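# Close the cabinet's bottom drawer with a robot arm

## Task

Slide the lowest drawer of the cabinet in until it is at least 90% closed and has stopped moving, then release it and back the gripper away; the drawer must stay shut on its own, since closure that depends on the robot still pushing does not count.

## Robot and tools

Robot: two xArm6 arms named left_arm and right_arm, each ending in a two-finger parallel gripper. Shared scene frame: origin on the table top midway between the arms, +x points out across the table, +z up, and left_arm sits on the +y side. Bases: left_arm at (-0.025, +0.348, 0) m, yawed about 8 degrees; right_arm at (+0.012, -0.344, 0) m, yawed about 2 degrees. The names are just labels and do not match image sides.

Gripper axes: fingers extend along the gripper's +z and separate along its y. The reported end_effector_position is the spot between the pads with fingers shut, roughly 2 cm short of the tips; closing pushes the tips about 10 mm farther along +z.

The 14-number row (used by execute_actions and move): one flat list covering both arms, left_arm first then right_arm, each as dx, dy, dz, rx, ry, rz, opening. All values lie in [-1, 1], and an idle arm still needs its seven numbers. dx..rz are an offset, expressed in that gripper's own axes, from the gripper pose printed in the most recent result showing it; before any such result in the scene, and for the second or later call inside one reply, they count from where the gripper actually is when the action begins. Scale: 1.0 equals 0.6 m of translation or 180 degrees of rotation; rx, ry, rz form a single rotation vector. Every row is measured from that same reference, not stacked on the previous row. Zero offsets therefore pull the arm back to the reference pose rather than holding it. opening is absolute: +1 fully open (0.084 m), -1 fully closed. Each control step the controller clips the commanded pose to at most 70 mm and 16 degrees from the measured one, favouring position over orientation, so long offsets may need several calls.

execute_actions: "actions" is a list holding zero or one item. Empty list: just report the current state. Action item: {"rows": [[14 numbers], ...], "steps": n}, 1 to 15 rows and n up to 15 (default 15), each step being 1/30 s; row k is used at step k and the final row repeats for leftover steps. Wait item: {"steps": n}, n up to 300, no new command; it counts from the previous result, so thinking time eats into it. Optional "pictures": false omits camera images. A rejected call sends nothing.

move: "target" is one 14-number row as above (offsets from the same reference). Each gripper follows a straight line toward its target, both finishing together, lasting 0.5 to 10 s (cut off at 10 s). "speed" is the path's top speed in m/s, 0.002 to 0.5, default 0.25; rotation is capped at twice that in rad/s. Openings are sent at the start. Paths ignore obstacles and the other arm, and grippers can lag, drift, or overshoot the speed, especially near full reach. The result adds a "move:" line giving the ending (done, off_target, moving, held, fault) and any limits (paced = the pose was clipped; held = a safety check blocked steps, after which the arm may jump fast), plus each gripper's remaining distance to its target.

wait: "seconds" 0 to 10; lets the scene run with no new command.

zoom_image: "camera" one of cam_head_left, cam_head_right, cam_left_wrist, cam_right_wrist (each 896x504); "region" [x0, y0, x1, y1] pixels from the top-left, no larger than 504 by 504.

read_manual: only returns URDF licence text; no motion.

finished_scene: "scene" is the current scene's number; ends it permanently and reports whether the goal was met. Answering without any tool call ends the whole session.

Reading results: the state line lists, per arm, gripper position (m), orientation quat_wxyz and linear/angular velocities in the scene frame; printed positions get less accurate at long reach. grip_measured is the actual finger opening on the command scale. "pose unreachable" means the clearance check altered or blocked that arm's command; HELD tags the affected steps. A "Hand target" line shows where the controller is currently driving each gripper. Joint torques are total drive outputs with per-arm offsets and noise, not pure contact forces. The simulation keeps running while you think; after an action, each arm only continues to its last clipped pose.

Limits and hazards: joint ranges (rad) waist and forearm roll and wrist roll ±6.283, shoulder -2.059 to 2.094, elbow -3.927 to 0.192, wrist pitch -1.693 to 3.142. Load limits (N m): waist 44, shoulder 44, elbow 26.4, forearm roll 26.4, wrist pitch 17.6, wrist roll 17.6. Reaching a load limit triggers a TORQUE FAULT: the arm backs off, freezes for 10 s and drops the rest of the call. Motors warm under load: MOTOR HOT appears at 65 °C and at 80 °C the arm is braked (OVER-TEMPERATURE FAULT). Contact is harsher at higher speed and with targets set far beyond the contact point, so push the drawer gently with a modest overshoot. Keep the two arms from colliding or pressing on each other, do not knock anything off the table, and expect occasional small external tugs or pushes. When the drawer is shut, open the gripper and retract so nothing keeps it closed but itself.

Each tool is called after "Request:" as a command line: name --argument value for each argument, lists and objects as JSON in quotes; but a table of rows of numbers goes row by row, as --pt "numbers of a row", without its own name.

## Session

Request:
execute_actions --actions '[]'

Scene clock: 0.00 s of 3900.00 s.
left_arm: end_effector_position=(+0.5041, +0.2239, +0.1504) grip_measured=+1.00 end_effector_quat_wxyz=(+0.156, +0.578, +0.758, -0.258) end_effector_velocity=(+0.000, +0.001, +0.000) end_effector_angular_velocity=(-0.000, -0.001, +0.002) | right_arm: end_effector_position=(+0.2183, -0.5939, +0.2845) grip_measured=+1.00 end_effector_quat_wxyz=(-0.218, +0.973, -0.043, +0.062) end_effector_velocity=(+0.000, +0.000, -0.000) end_effector_angular_velocity=(+0.001, -0.000, -0.000)
Joint positions: left_arm=[-0.145  0.364 -1.308 -0.687  1.126 -1.478  0.084] | right_arm=[-1.166 -0.281 -1.01   0.312  1.629 -1.074  0.084]
Joint velocities: left_arm=[ 0.002 -0.    -0.001  0.     0.001 -0.    -0.   ] | right_arm=[-0.     0.     0.001  0.001 -0.     0.    -0.   ]
Joint torques (N m, as the arm reports them, + toward a larger angle): no reading
Motor temperatures (°C, as the motors report them): left_arm=[32 31 30 35 32 31] | right_arm=[30 31 28 30 29 33]
Hand target (left_arm): +0.504, +0.224, +0.150; +0.156, +0.578, +0.758, -0.258
Hand target (right_arm): +0.218, -0.594, +0.285; -0.218, +0.973, -0.043, +0.062

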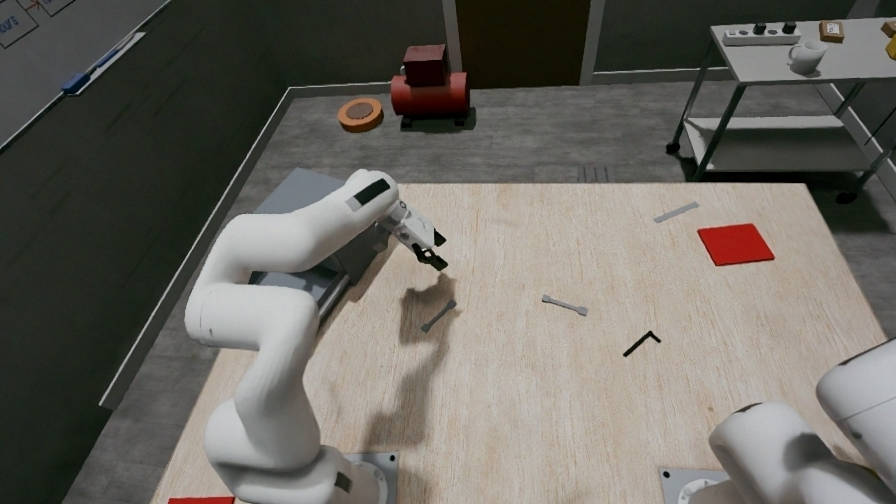

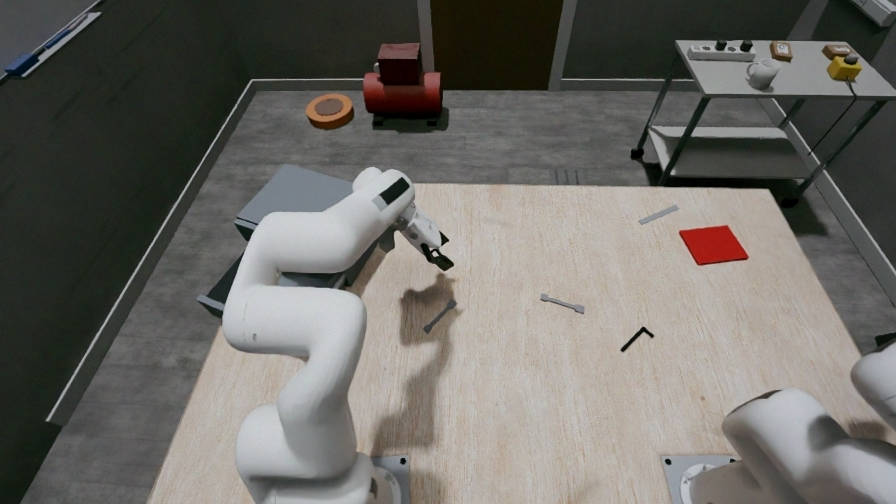

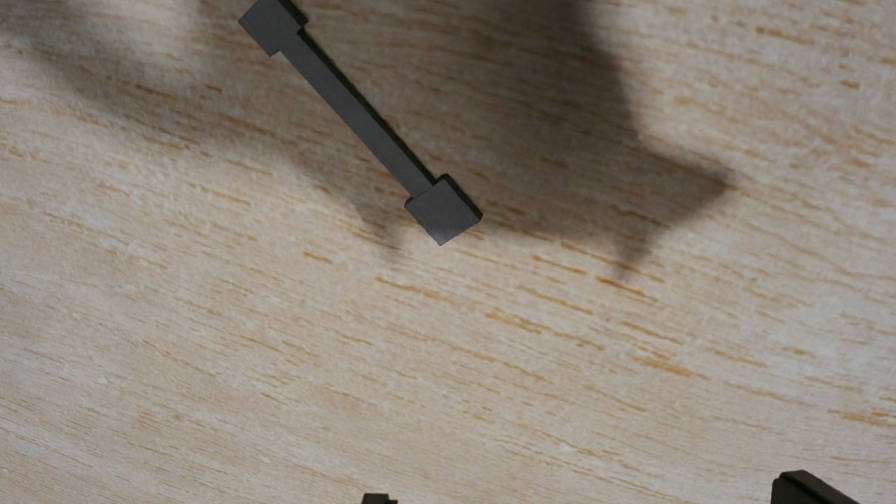

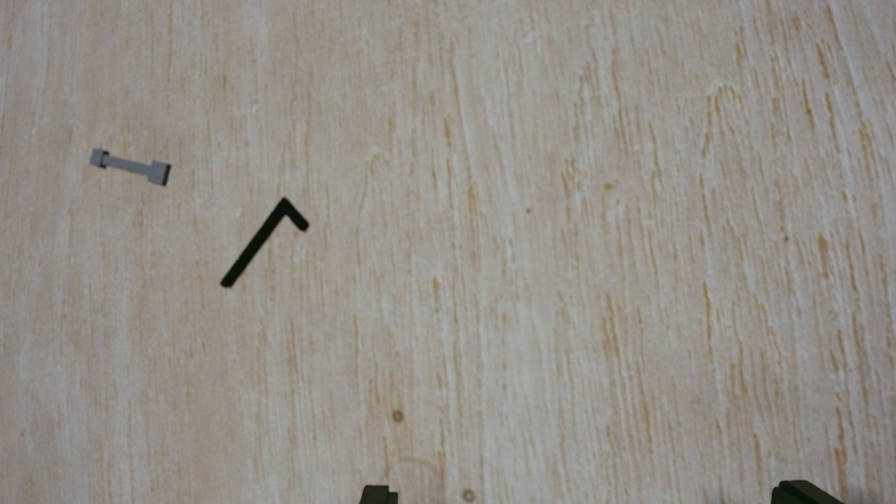

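Request:
move --target '[-0.465,-0.497,-0.178,0,0,0,-1,0,0,0,0,0,0,1]' --speed 0.4

Scene clock: 15.50 s of 3900.00 s.
left_arm: end_effector_position=(+0.3053, +0.0046, +0.4514) grip_measured=-1.00 end_effector_quat_wxyz=(+0.158, +0.577, +0.759, -0.259) end_effector_velocity=(-0.001, -0.001, +0.002) end_effector_angular_velocity=(-0.000, -0.001, -0.002) | right_arm: end_effector_position=(+0.2183, -0.5939, +0.2845) grip_measured=+1.00 end_effector_quat_wxyz=(-0.218, +0.973, -0.043, +0.062) end_effector_velocity=(-0.000, -0.000, +0.000) end_effector_angular_velocity=(-0.000, +0.000, -0.001)
Joint positions: left_arm=[-0.69  -0.243 -1.348 -0.566  1.338 -2.325  0.   ] | right_arm=[-1.166 -0.281 -1.01   0.312  1.629 -1.074  0.084]
Joint velocities: left_arm=[-0.003 -0.    -0.004  0.001  0.002 -0.003  0.   ] | right_arm=[-0.  0. -0. -0.  0.  0. -0.]
Joint torques (N m, as the arm reports them, + toward a larger angle): left_arm=[ -0.47 -16.4  -25.1   -0.75  -2.29   0.73] | right_arm=[ -0.25  -6.86 -12.05   0.97   0.3    0.49]
Motor temperatures (°C, as the motors report them): left_arm=[32 32 32 35 32 31] | right_arm=[30 31 30 30 29 33]
Hand target (left_arm): +0.305, +0.004, +0.452; +0.158, +0.577, +0.758, -0.259
Hand target (right_arm): +0.218, -0.594, +0.285; -0.218, +0.973, -0.043, +0.062
Off the commanded pose (left_arm): 0.002 m, 0 deg.
Off the commanded pose (right_arm): 0.000 m, 0 deg.
After step 90, 10.70 s passed at rest.
move: done; limits=paced

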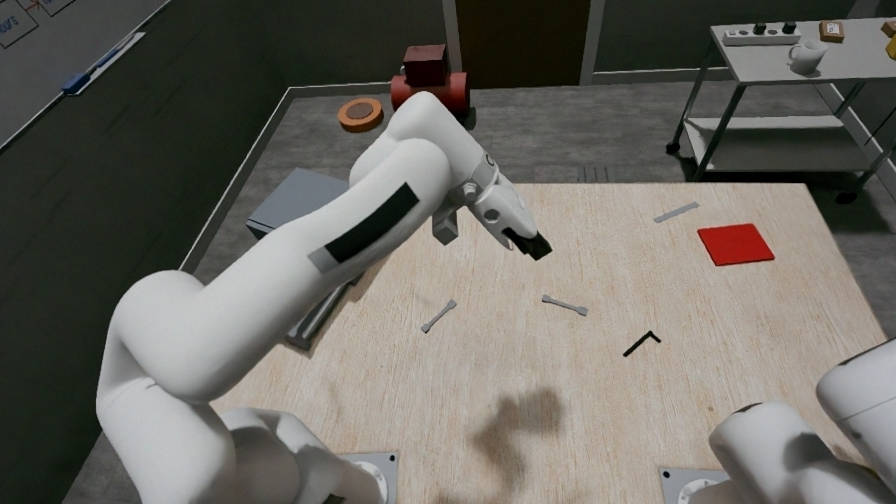

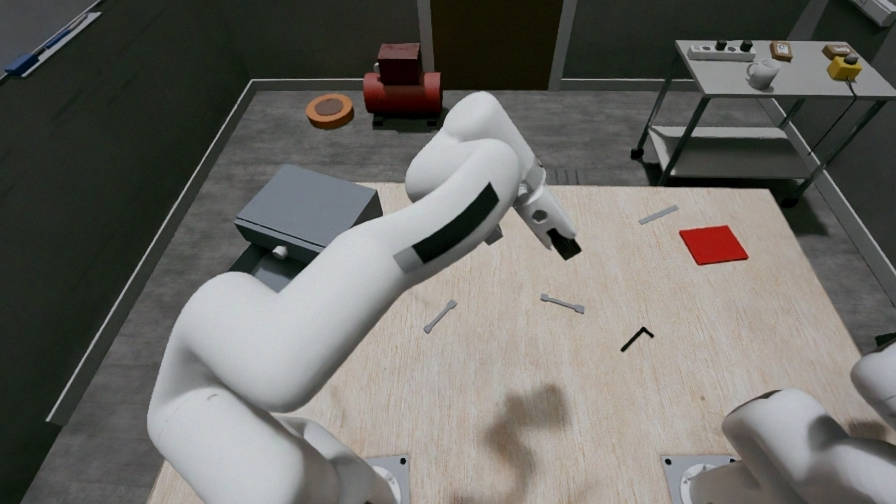

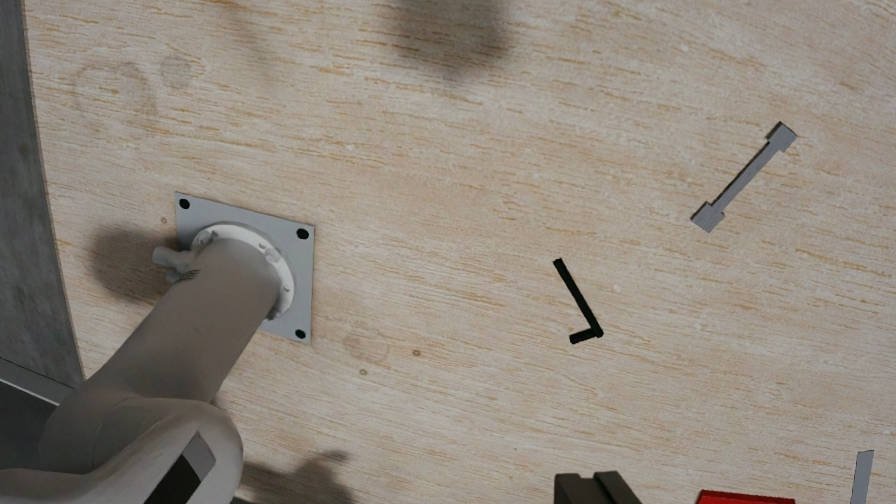

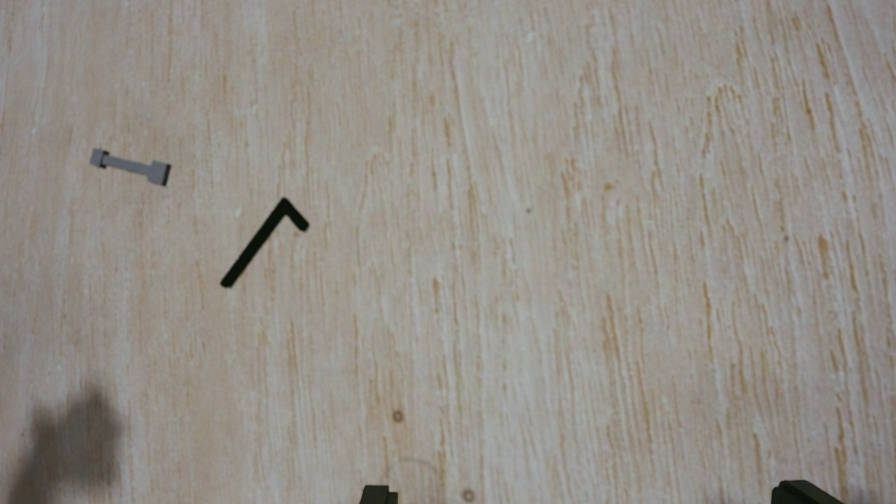

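Request:
move --target '[0.163,-0.578,-0.263,0,0,0,-1,0,0,0,0,0,0,1]' --speed 0.4

Scene clock: 23.87 s of 3900.00 s.
left_arm: end_effector_position=(-0.0442, +0.1037, +0.6024) grip_measured=-1.00 end_effector_quat_wxyz=(+0.158, +0.576, +0.758, -0.261) end_effector_velocity=(-0.000, +0.000, -0.001) end_effector_angular_velocity=(+0.006, -0.010, +0.010) | right_arm: end_effector_position=(+0.2183, -0.5939, +0.2845) grip_measured=+1.00 end_effector_quat_wxyz=(-0.218, +0.973, -0.043, +0.062) end_effector_velocity=(+0.000, -0.000, +0.000) end_effector_angular_velocity=(-0.001, -0.002, +0.001)
Joint positions: left_arm=[-1.751 -0.877 -1.361 -0.041  1.618 -3.464  0.   ] | right_arm=[-1.166 -0.281 -1.01   0.312  1.629 -1.074  0.084]
Joint velocities: left_arm=[-0.04   0.003 -0.003  0.038  0.005 -0.034  0.   ] | right_arm=[-0.     0.    -0.001  0.001  0.    -0.001 -0.   ]
Joint torques (N m, as the arm reports them, + toward a larger angle): left_arm=[ -0.03   3.55 -17.52  -0.23  -3.01   0.96] | right_arm=[  0.04  -6.94 -12.03   0.9    0.33   0.54]
Motor temperatures (°C, as the motors report them): left_arm=[32 32 32 35 32 31] | right_arm=[30 31 30 30 29 33]
Hand target (left_arm): -0.044, +0.104, +0.602; +0.158, +0.576, +0.758, -0.261
Hand target (right_arm): +0.218, -0.594, +0.285; -0.218, +0.973, -0.043, +0.062
Off the commanded pose (left_arm): 0.002 m, 0 deg.
Off the commanded pose (right_arm): 0.000 m, 0 deg.
After step 90, 3.40 s passed at rest.
move: done; limits=paced

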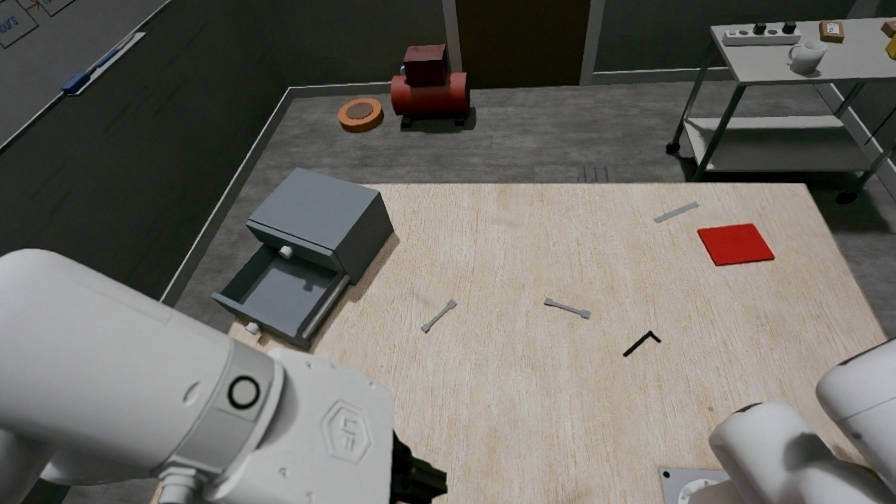

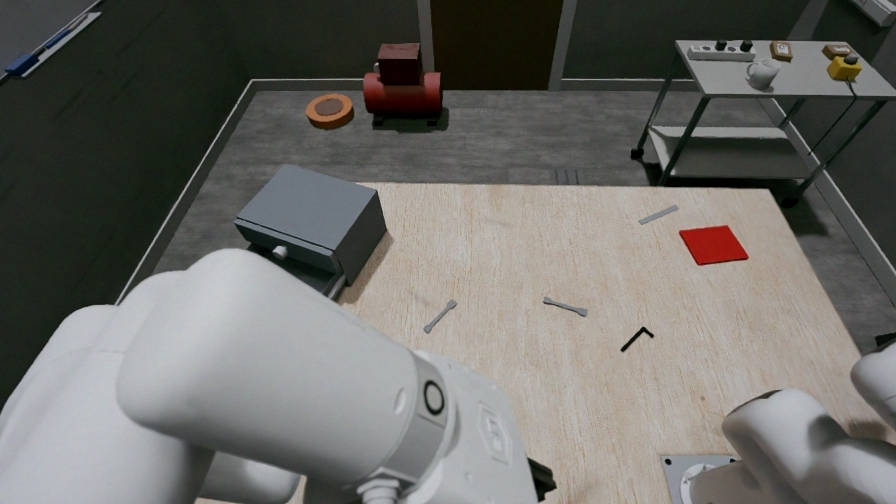

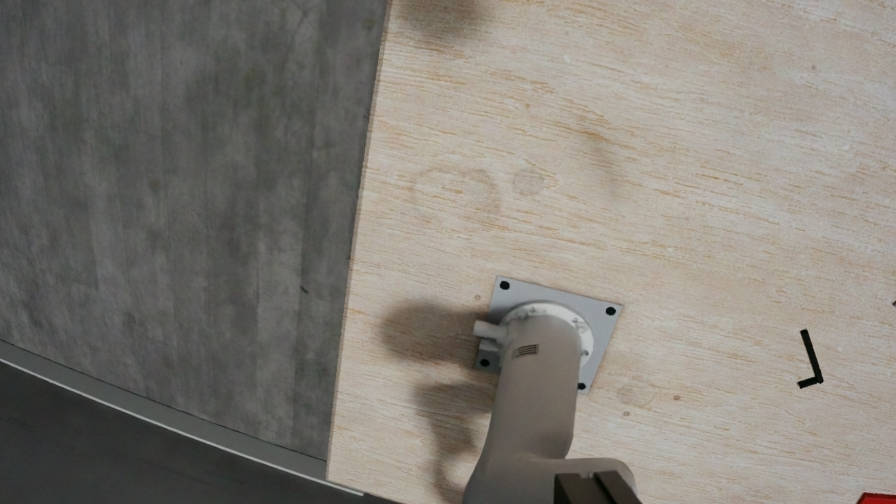

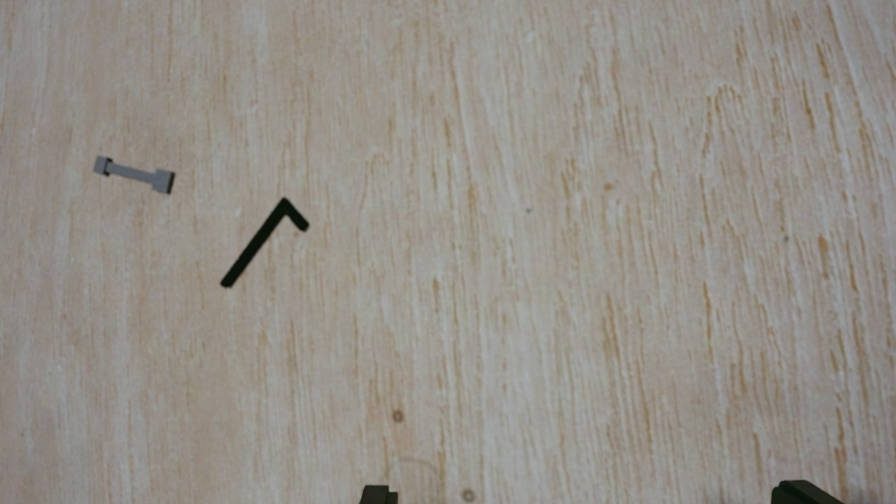

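Request:
move --target '[0.765,0.81,-0.403,0,0,0,-1,0,0,0,0,0,0,1]' --speed 0.4

Scene clock: 53.73 s of 3900.00 s.
left_arm: end_effector_position=(+0.1844, +0.4916, +0.4839) grip_measured=-1.00 end_effector_quat_wxyz=(+0.164, +0.571, +0.759, -0.267) end_effector_velocity=(+0.000, +0.001, -0.001) end_effector_angular_velocity=(-0.002, +0.002, +0.001) | right_arm: end_effector_position=(+0.2183, -0.5939, +0.2845) grip_measured=+1.00 end_effector_quat_wxyz=(-0.218, +0.973, -0.043, +0.062) end_effector_velocity=(+0.000, +0.001, +0.000) end_effector_angular_velocity=(+0.001, -0.002, +0.001)
Joint positions: left_arm=[-2.267 -1.589 -1.711  0.581  2.643 -3.371  0.   ] | right_arm=[-1.166 -0.281 -1.01   0.312  1.629 -1.074  0.084]
Joint velocities: left_arm=[ 0.001 -0.002 -0.002  0.     0.001  0.     0.   ] | right_arm=[-0.    -0.001  0.     0.002  0.001 -0.001  0.   ]
Joint torques (N m, as the arm reports them, + toward a larger angle): left_arm=[-0.43 30.    5.55  0.05 -3.04  0.77] | right_arm=[ -0.01  -7.09 -12.15   0.98   0.31   0.51]
Motor temperatures (°C, as the motors report them): left_arm=[32 31 32 35 32 31] | right_arm=[30 31 31 30 29 33]
Hand target (left_arm): +0.184, +0.492, +0.484; +0.164, +0.571, +0.759, -0.267
Hand target (right_arm): +0.218, -0.594, +0.285; -0.218, +0.973, -0.043, +0.062
Off the commanded pose (left_arm): 0.246 m, 1 deg; position clipped at the last step of the last action.
Off the commanded pose (right_arm): 0.000 m, 0 deg.
After step 90, 24.70 s passed at rest.
move: held (left_arm); limits=paced,held; held on 14 of 65 steps (left_arm), including the last (left_arm)
pose unreachable (left arm): on one or more control steps of this call this arm could not follow its commanded pose, so it was not sent that pose on those steps. On the call's last step it was still not sent that pose. It may still have moved: this result reports where it is.
cause: the commanded pose would bring two parts of the arm too close to each other (joints 5 (wrist pitch) and 6 (wrist roll) lie between them).

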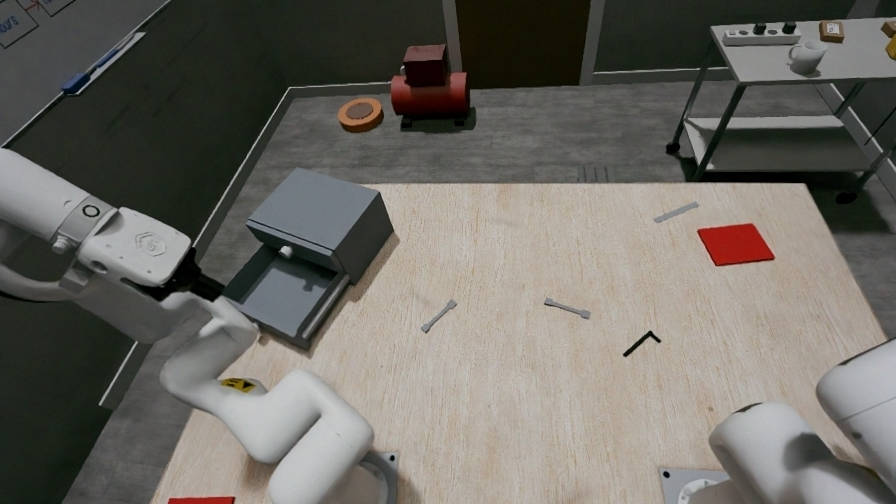

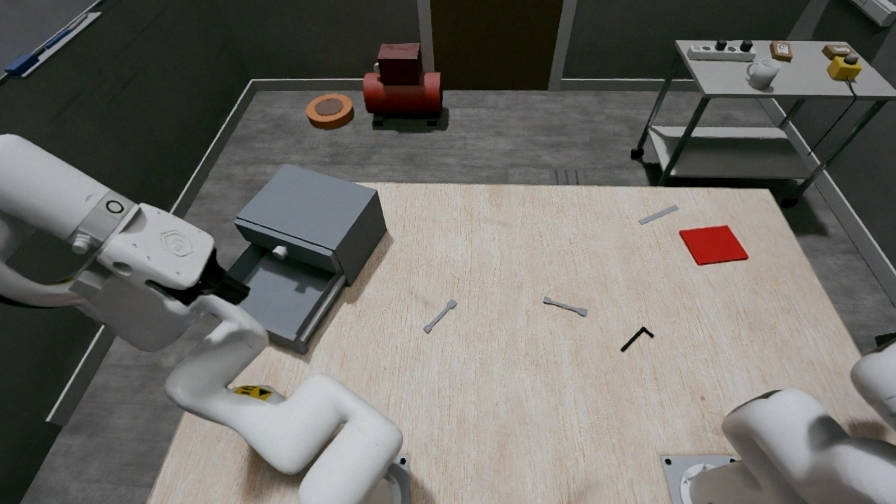

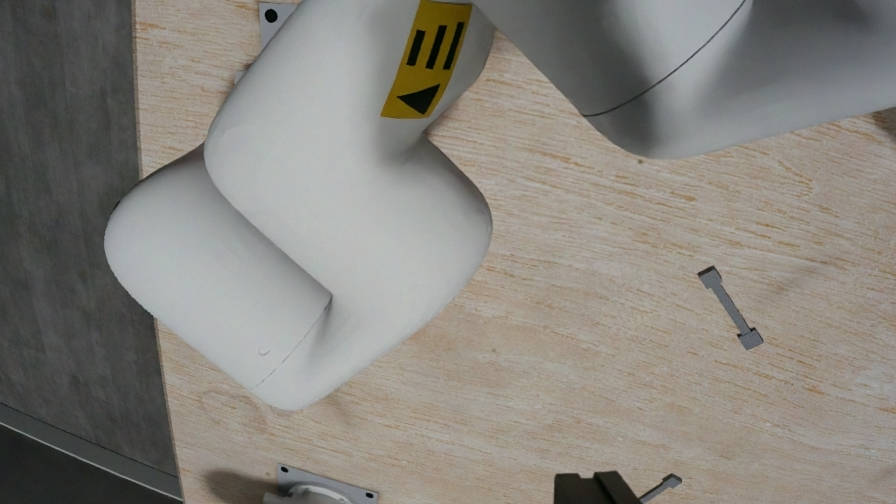

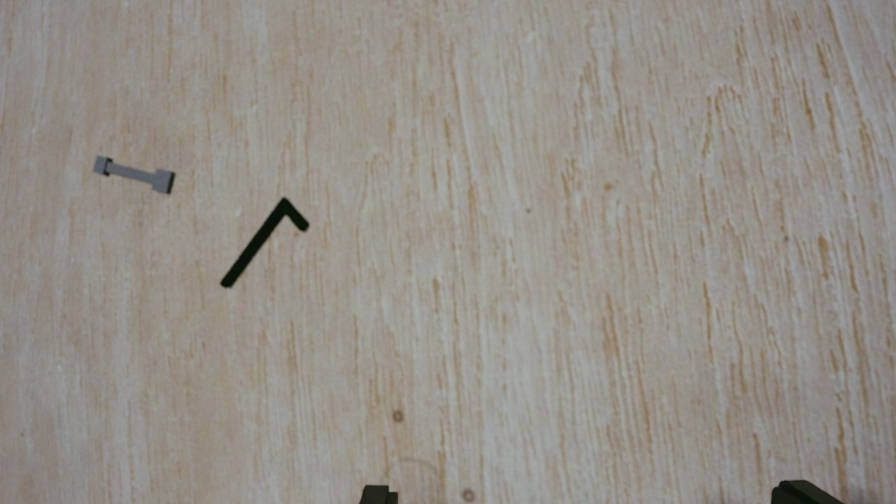

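Request:
move --target '[-0.512,-0.535,0.233,0,0,0,-1,0,0,0,0,0,0,1]' --speed 0.4

Scene clock: 62.80 s of 3900.00 s.
left_arm: end_effector_position=(-0.0413, +0.1039, +0.6105) grip_measured=-1.00 end_effector_quat_wxyz=(+0.166, +0.572, +0.758, -0.266) end_effector_velocity=(-0.000, +0.000, +0.000) end_effector_angular_velocity=(+0.004, +0.009, -0.011) | right_arm: end_effector_position=(+0.2183, -0.5939, +0.2845) grip_measured=+1.00 end_effector_quat_wxyz=(-0.218, +0.973, -0.043, +0.062) end_effector_velocity=(-0.000, -0.000, -0.000) end_effector_angular_velocity=(-0.000, +0.002, +0.000)
Joint positions: left_arm=[-1.748 -0.871 -1.383 -0.033  1.617 -3.465  0.   ] | right_arm=[-1.166 -0.281 -1.01   0.312  1.629 -1.074  0.084]
Joint velocities: left_arm=[ 0.038  0.003 -0.005 -0.037  0.006  0.032  0.   ] | right_arm=[ 0.     0.001 -0.    -0.002  0.     0.001 -0.   ]
Joint torques (N m, as the arm reports them, + toward a larger angle): left_arm=[ -0.86   3.92 -17.27  -0.13  -3.     0.74] | right_arm=[ -0.04  -6.98 -12.02   0.99   0.26   0.54]
Motor temperatures (°C, as the motors report them): left_arm=[32 31 31 35 32 31] | right_arm=[30 31 31 30 29 33]
Hand target (left_arm): -0.041, +0.104, +0.610; +0.165, +0.572, +0.758, -0.266
Hand target (right_arm): +0.218, -0.594, +0.285; -0.218, +0.973, -0.043, +0.062
Off the commanded pose (left_arm): 0.002 m, 0 deg.
Off the commanded pose (right_arm): 0.000 m, 0 deg.
After step 90, 3.20 s passed at rest.
move: done; limits=paced

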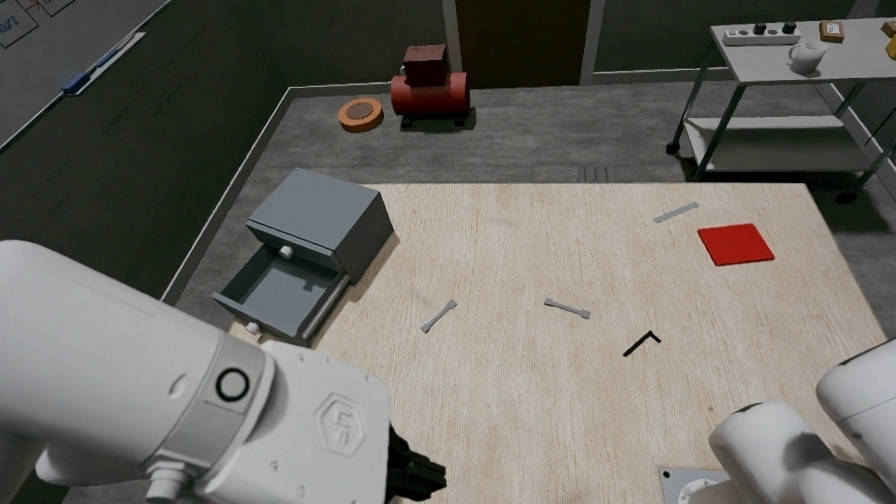

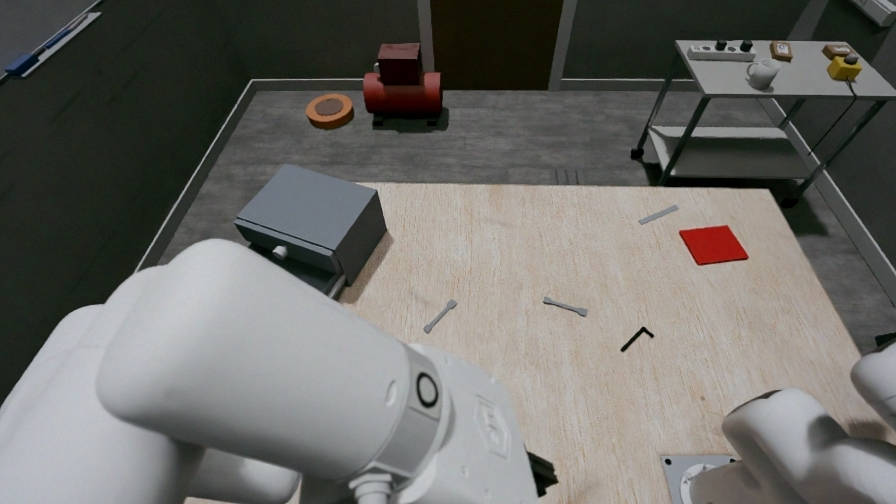

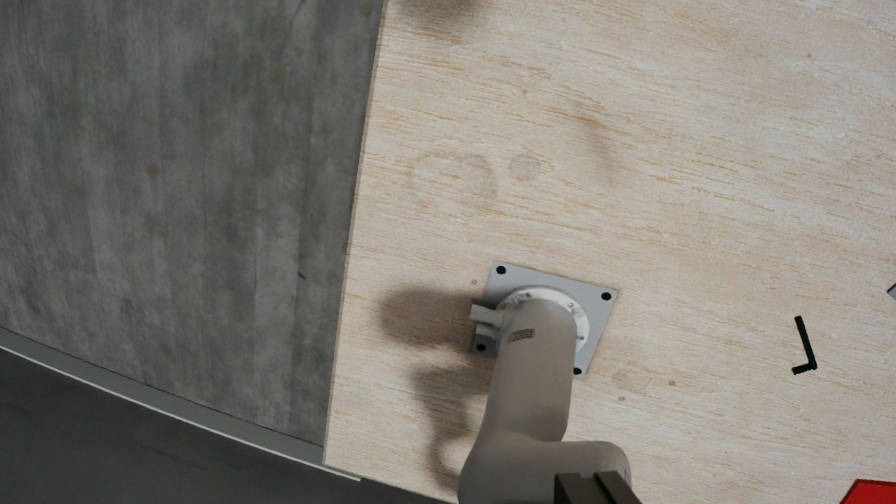

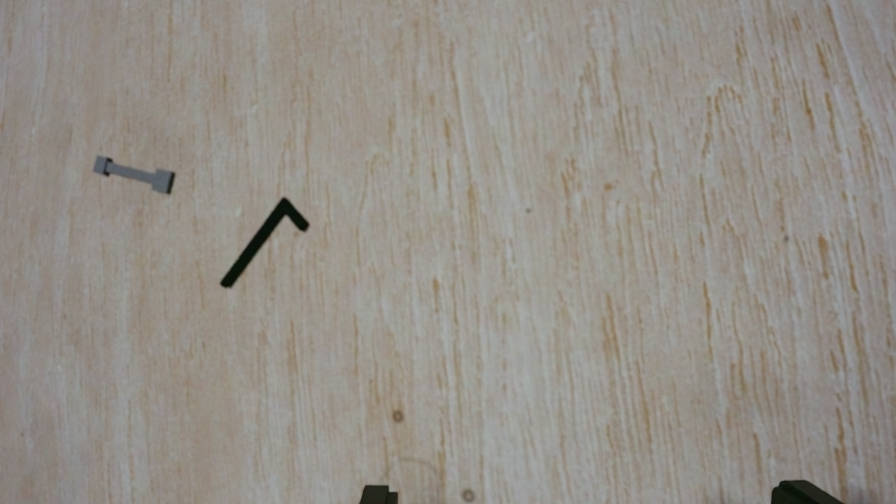

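Now back out to (0.35, 0.1, 0.45).

Request:
move --target '[-0.31,0.624,0.198,0,0,0,-1,0,0,0,0,0,0,1]' --speed 0.4

Scene clock: 68.30 s of 3900.00 s.
left_arm: end_effector_position=(+0.3633, -0.0350, +0.5371) grip_measured=-1.00 end_effector_quat_wxyz=(+0.166, +0.573, +0.758, -0.264) end_effector_velocity=(+0.002, -0.001, -0.002) end_effector_angular_velocity=(+0.008, +0.009, -0.003) | right_arm: end_effector_position=(+0.2183, -0.5939, +0.2845) grip_measured=+1.00 end_effector_quat_wxyz=(-0.218, +0.973, -0.043, +0.062) end_effector_velocity=(-0.000, +0.000, -0.000) end_effector_angular_velocity=(+0.001, +0.001, -0.000)
Joint positions: left_arm=[-0.674  0.118 -1.984 -0.564  1.562 -2.462  0.   ] | right_arm=[-1.166 -0.281 -1.01   0.312  1.629 -1.074  0.084]
Joint velocities: left_arm=[ 0.002  0.023 -0.03   0.001  0.019 -0.006  0.   ] | right_arm=[ 0.     0.001 -0.    -0.001  0.     0.    -0.   ]
Joint torques (N m, as the arm reports them, + toward a larger angle): left_arm=[ -0.24 -23.46 -22.6   -0.88  -2.55   0.77] | right_arm=[ -0.1   -7.19 -11.96   1.01   0.25   0.55]
Motor temperatures (°C, as the motors report them): left_arm=[32 31 31 35 32 31] | right_arm=[30 31 31 30 29 33]
Hand target (left_arm): +0.364, -0.035, +0.537; +0.165, +0.573, +0.759, -0.264
Hand target (right_arm): +0.218, -0.594, +0.285; -0.218, +0.973, -0.043, +0.062
Off the commanded pose (left_arm): 0.002 m, 0 deg.
Off the commanded pose (right_arm): 0.000 m, 0 deg.
After step 90, 0.60 s passed at rest.
move: done; limits=paced

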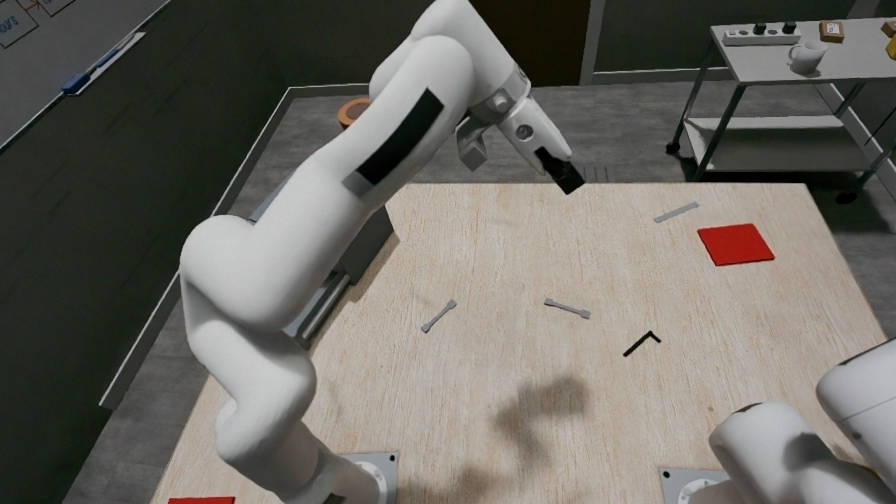

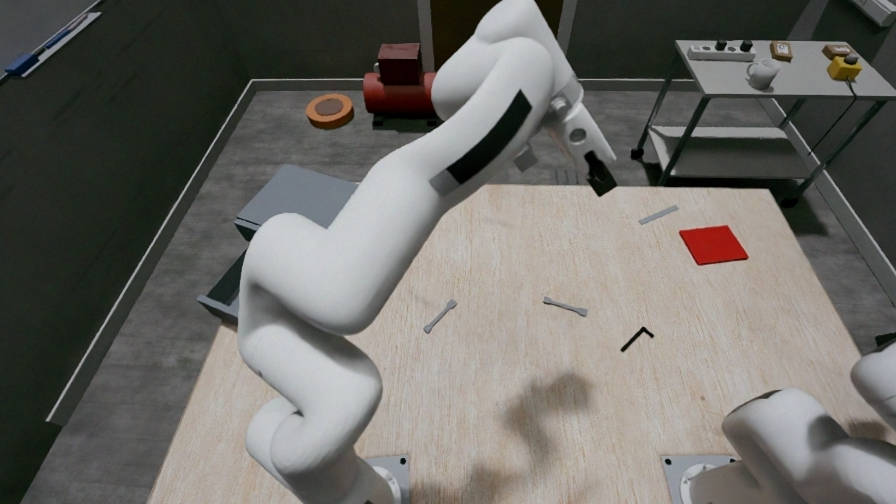

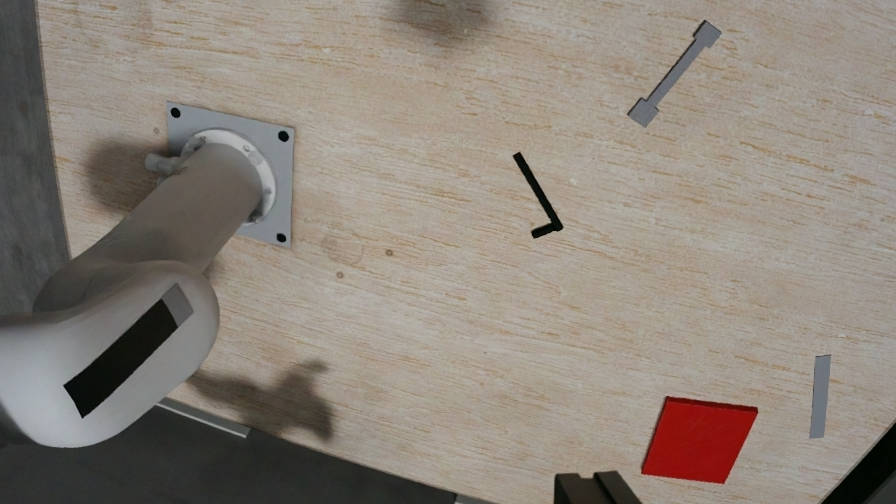

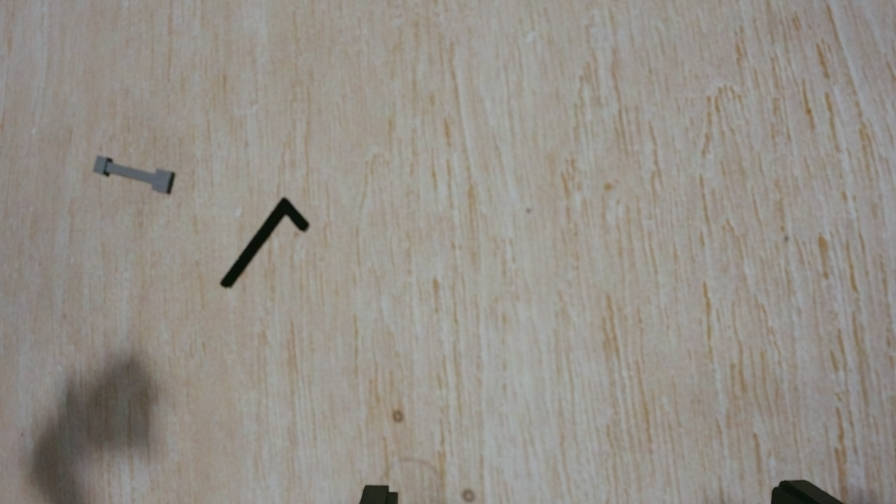

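Request:
move --target '[0.951,0.147,-0.476,-0.0716,0.182,0,-1,0,0,0,0,0,0,1]' --speed 0.4

Scene clock: 78.13 s of 3900.00 s.
left_arm: end_effector_position=(+0.2974, +0.5976, +0.4330) grip_measured=-1.00 end_effector_quat_wxyz=(+0.006, +0.602, +0.798, -0.005) end_effector_velocity=(-0.001, +0.003, -0.002) end_effector_angular_velocity=(-0.002, +0.003, +0.005) | right_arm: end_effector_position=(+0.2183, -0.5939, +0.2845) grip_measured=+1.00 end_effector_quat_wxyz=(-0.218, +0.973, -0.043, +0.062) end_effector_velocity=(+0.000, -0.000, +0.000) end_effector_angular_velocity=(-0.000, -0.000, -0.002)
Joint positions: left_arm=[ 0.524 -0.162 -1.562 -0.014  1.73  -1.183  0.   ] | right_arm=[-1.166 -0.281 -1.01   0.312  1.629 -1.074  0.084]
Joint velocities: left_arm=[ 0.008  0.005 -0.001  0.    -0.     0.003  0.   ] | right_arm=[-0.    -0.001 -0.001  0.001  0.     0.002  0.   ]
Joint torques (N m, as the arm reports them, + toward a larger angle): left_arm=[ -0.23 -17.39 -23.58   0.05  -2.21   0.75] | right_arm=[ -0.01  -7.06 -12.19   1.01   0.31   0.54]
Motor temperatures (°C, as the motors report them): left_arm=[32 32 32 35 32 31] | right_arm=[30 31 31 30 29 33]
Hand target (left_arm): +0.297, +0.598, +0.433; +0.006, +0.602, +0.798, -0.005
Hand target (right_arm): +0.218, -0.594, +0.285; -0.218, +0.973, -0.043, +0.062
Off the commanded pose (left_arm): 0.001 m, 0 deg.
Off the commanded pose (right_arm): 0.000 m, 0 deg.
After step 90, 4.50 s passed at rest.
move: done; limits=paced

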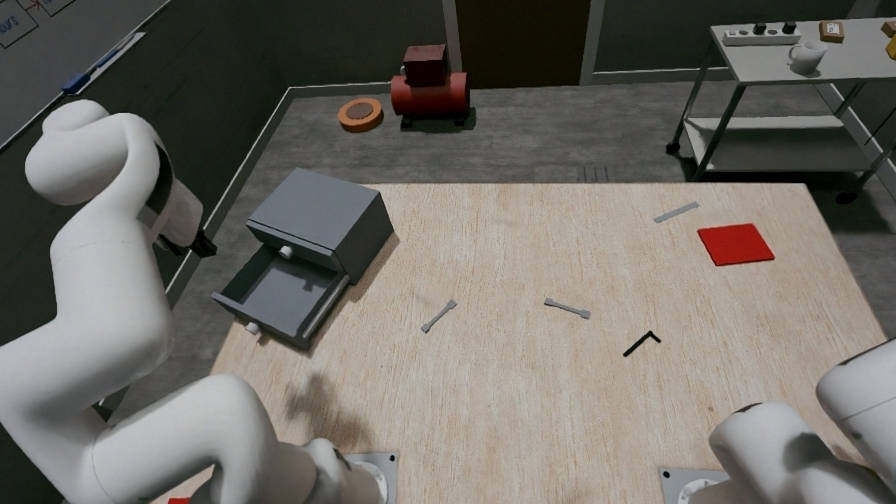

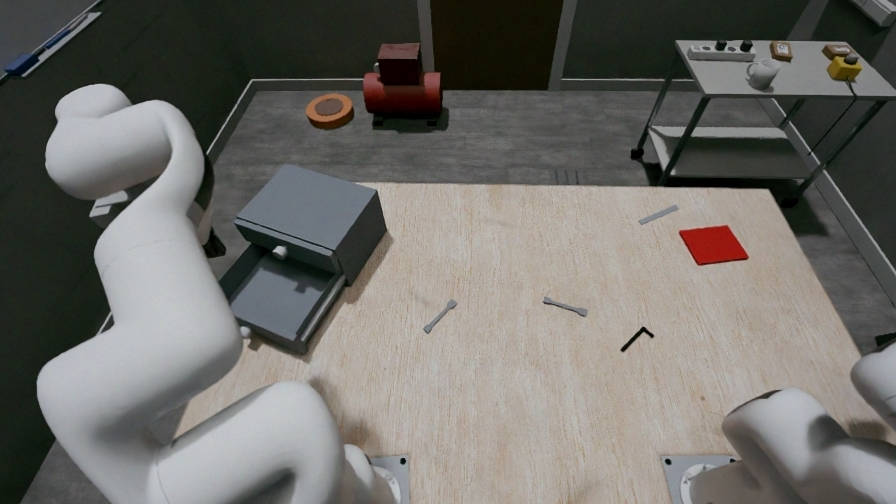

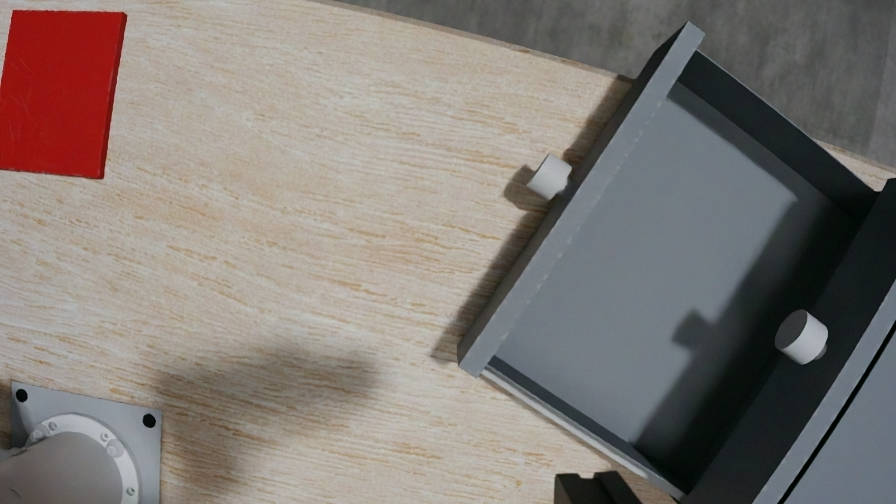

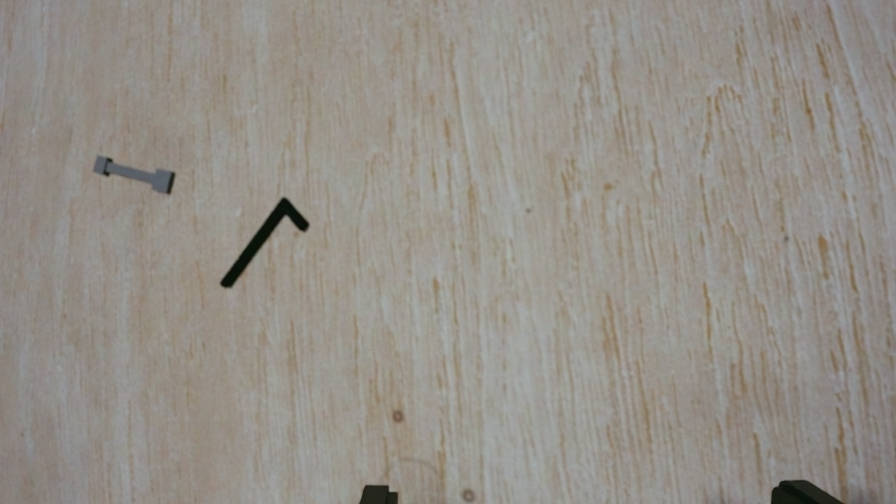

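Request:
move --target '[0.12,0.017,0.633,0,0,0,-1,0,0,0,0,0,0,1]' --speed 0.4

Scene clock: 94.37 s of 3900.00 s.
left_arm: end_effector_position=(+0.2909, +0.6637, +0.0545) grip_measured=-1.00 end_effector_quat_wxyz=(+0.007, +0.603, +0.797, -0.002) end_effector_velocity=(-0.001, +0.000, -0.003) end_effector_angular_velocity=(-0.003, +0.003, +0.001) | right_arm: end_effector_position=(+0.2183, -0.5939, +0.2845) grip_measured=+1.00 end_effector_quat_wxyz=(-0.218, +0.973, -0.043, +0.062) end_effector_velocity=(-0.000, -0.000, -0.000) end_effector_angular_velocity=(+0.000, +0.003, -0.000)
Joint positions: left_arm=[ 0.646  0.189 -0.823 -0.024  0.635 -1.036  0.   ] | right_arm=[-1.166 -0.281 -1.01   0.312  1.629 -1.074  0.084]
Joint velocities: left_arm=[ 0.001  0.009 -0.001 -0.001 -0.004  0.001  0.   ] | right_arm=[ 0.     0.001 -0.001 -0.002  0.001  0.001  0.   ]
Joint torques (N m, as the arm reports them, + toward a larger angle): left_arm=[ -1.44 -13.79 -12.57   0.12  -0.95   0.64] | right_arm=[ -0.07  -7.03 -12.04   0.87   0.27   0.52]
Motor temperatures (°C, as the motors report them): left_arm=[32 32 33 35 32 31] | right_arm=[30 31 31 30 29 33]
Hand target (left_arm): +0.289, +0.662, +0.052; +0.006, +0.603, +0.797, -0.005
Hand target (right_arm): +0.218, -0.594, +0.285; -0.218, +0.973, -0.043, +0.062
Off the commanded pose (left_arm): 0.003 m, 0 deg.
Off the commanded pose (right_arm): 0.000 m, 0 deg.
After step 90, 11.50 s passed at rest.
move: done; limits=paced

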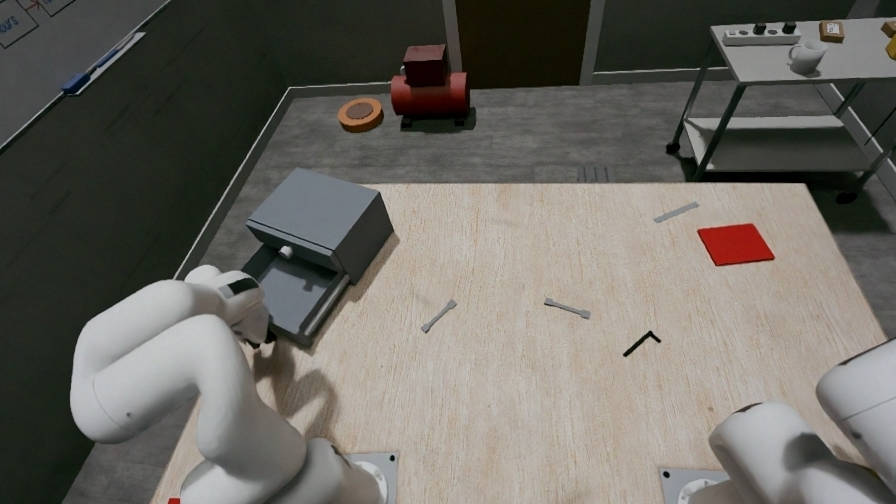

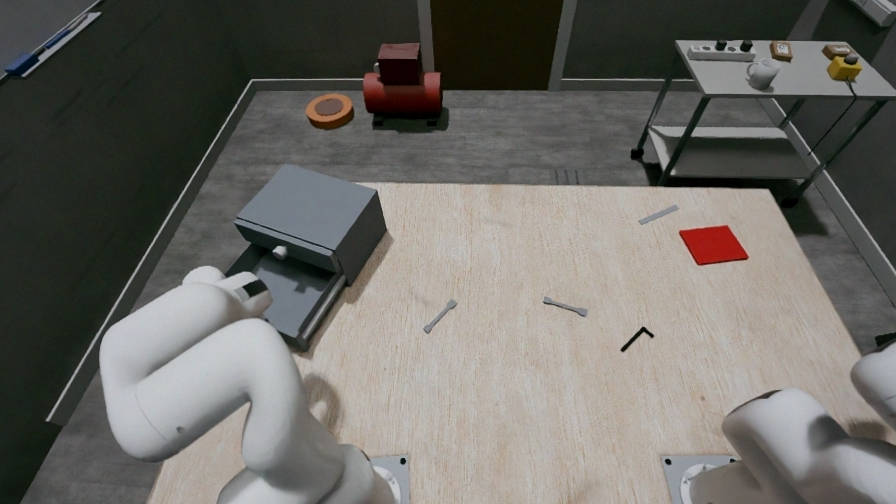

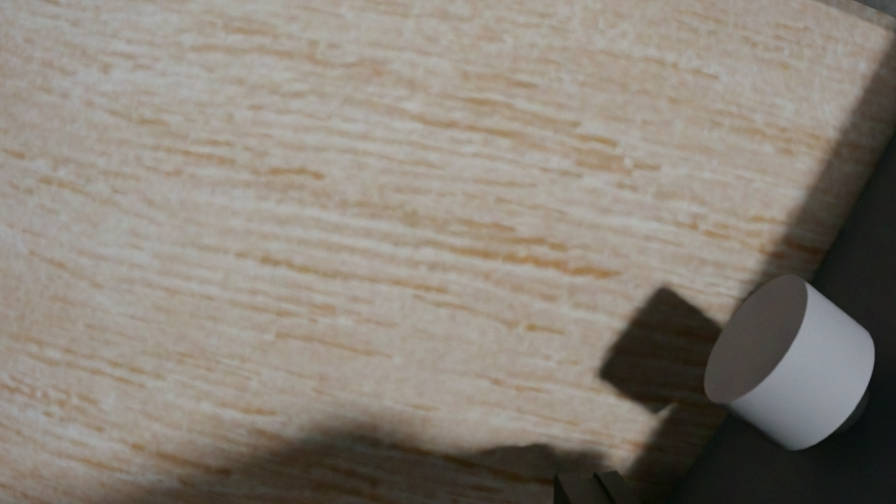

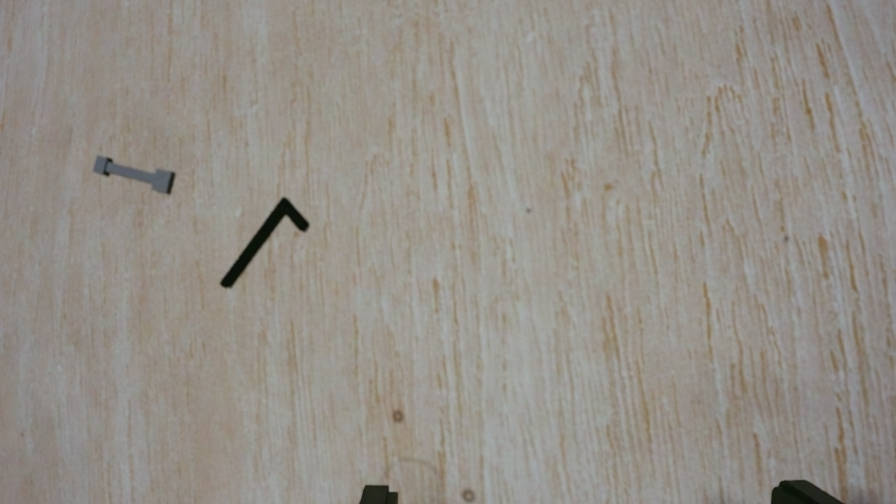

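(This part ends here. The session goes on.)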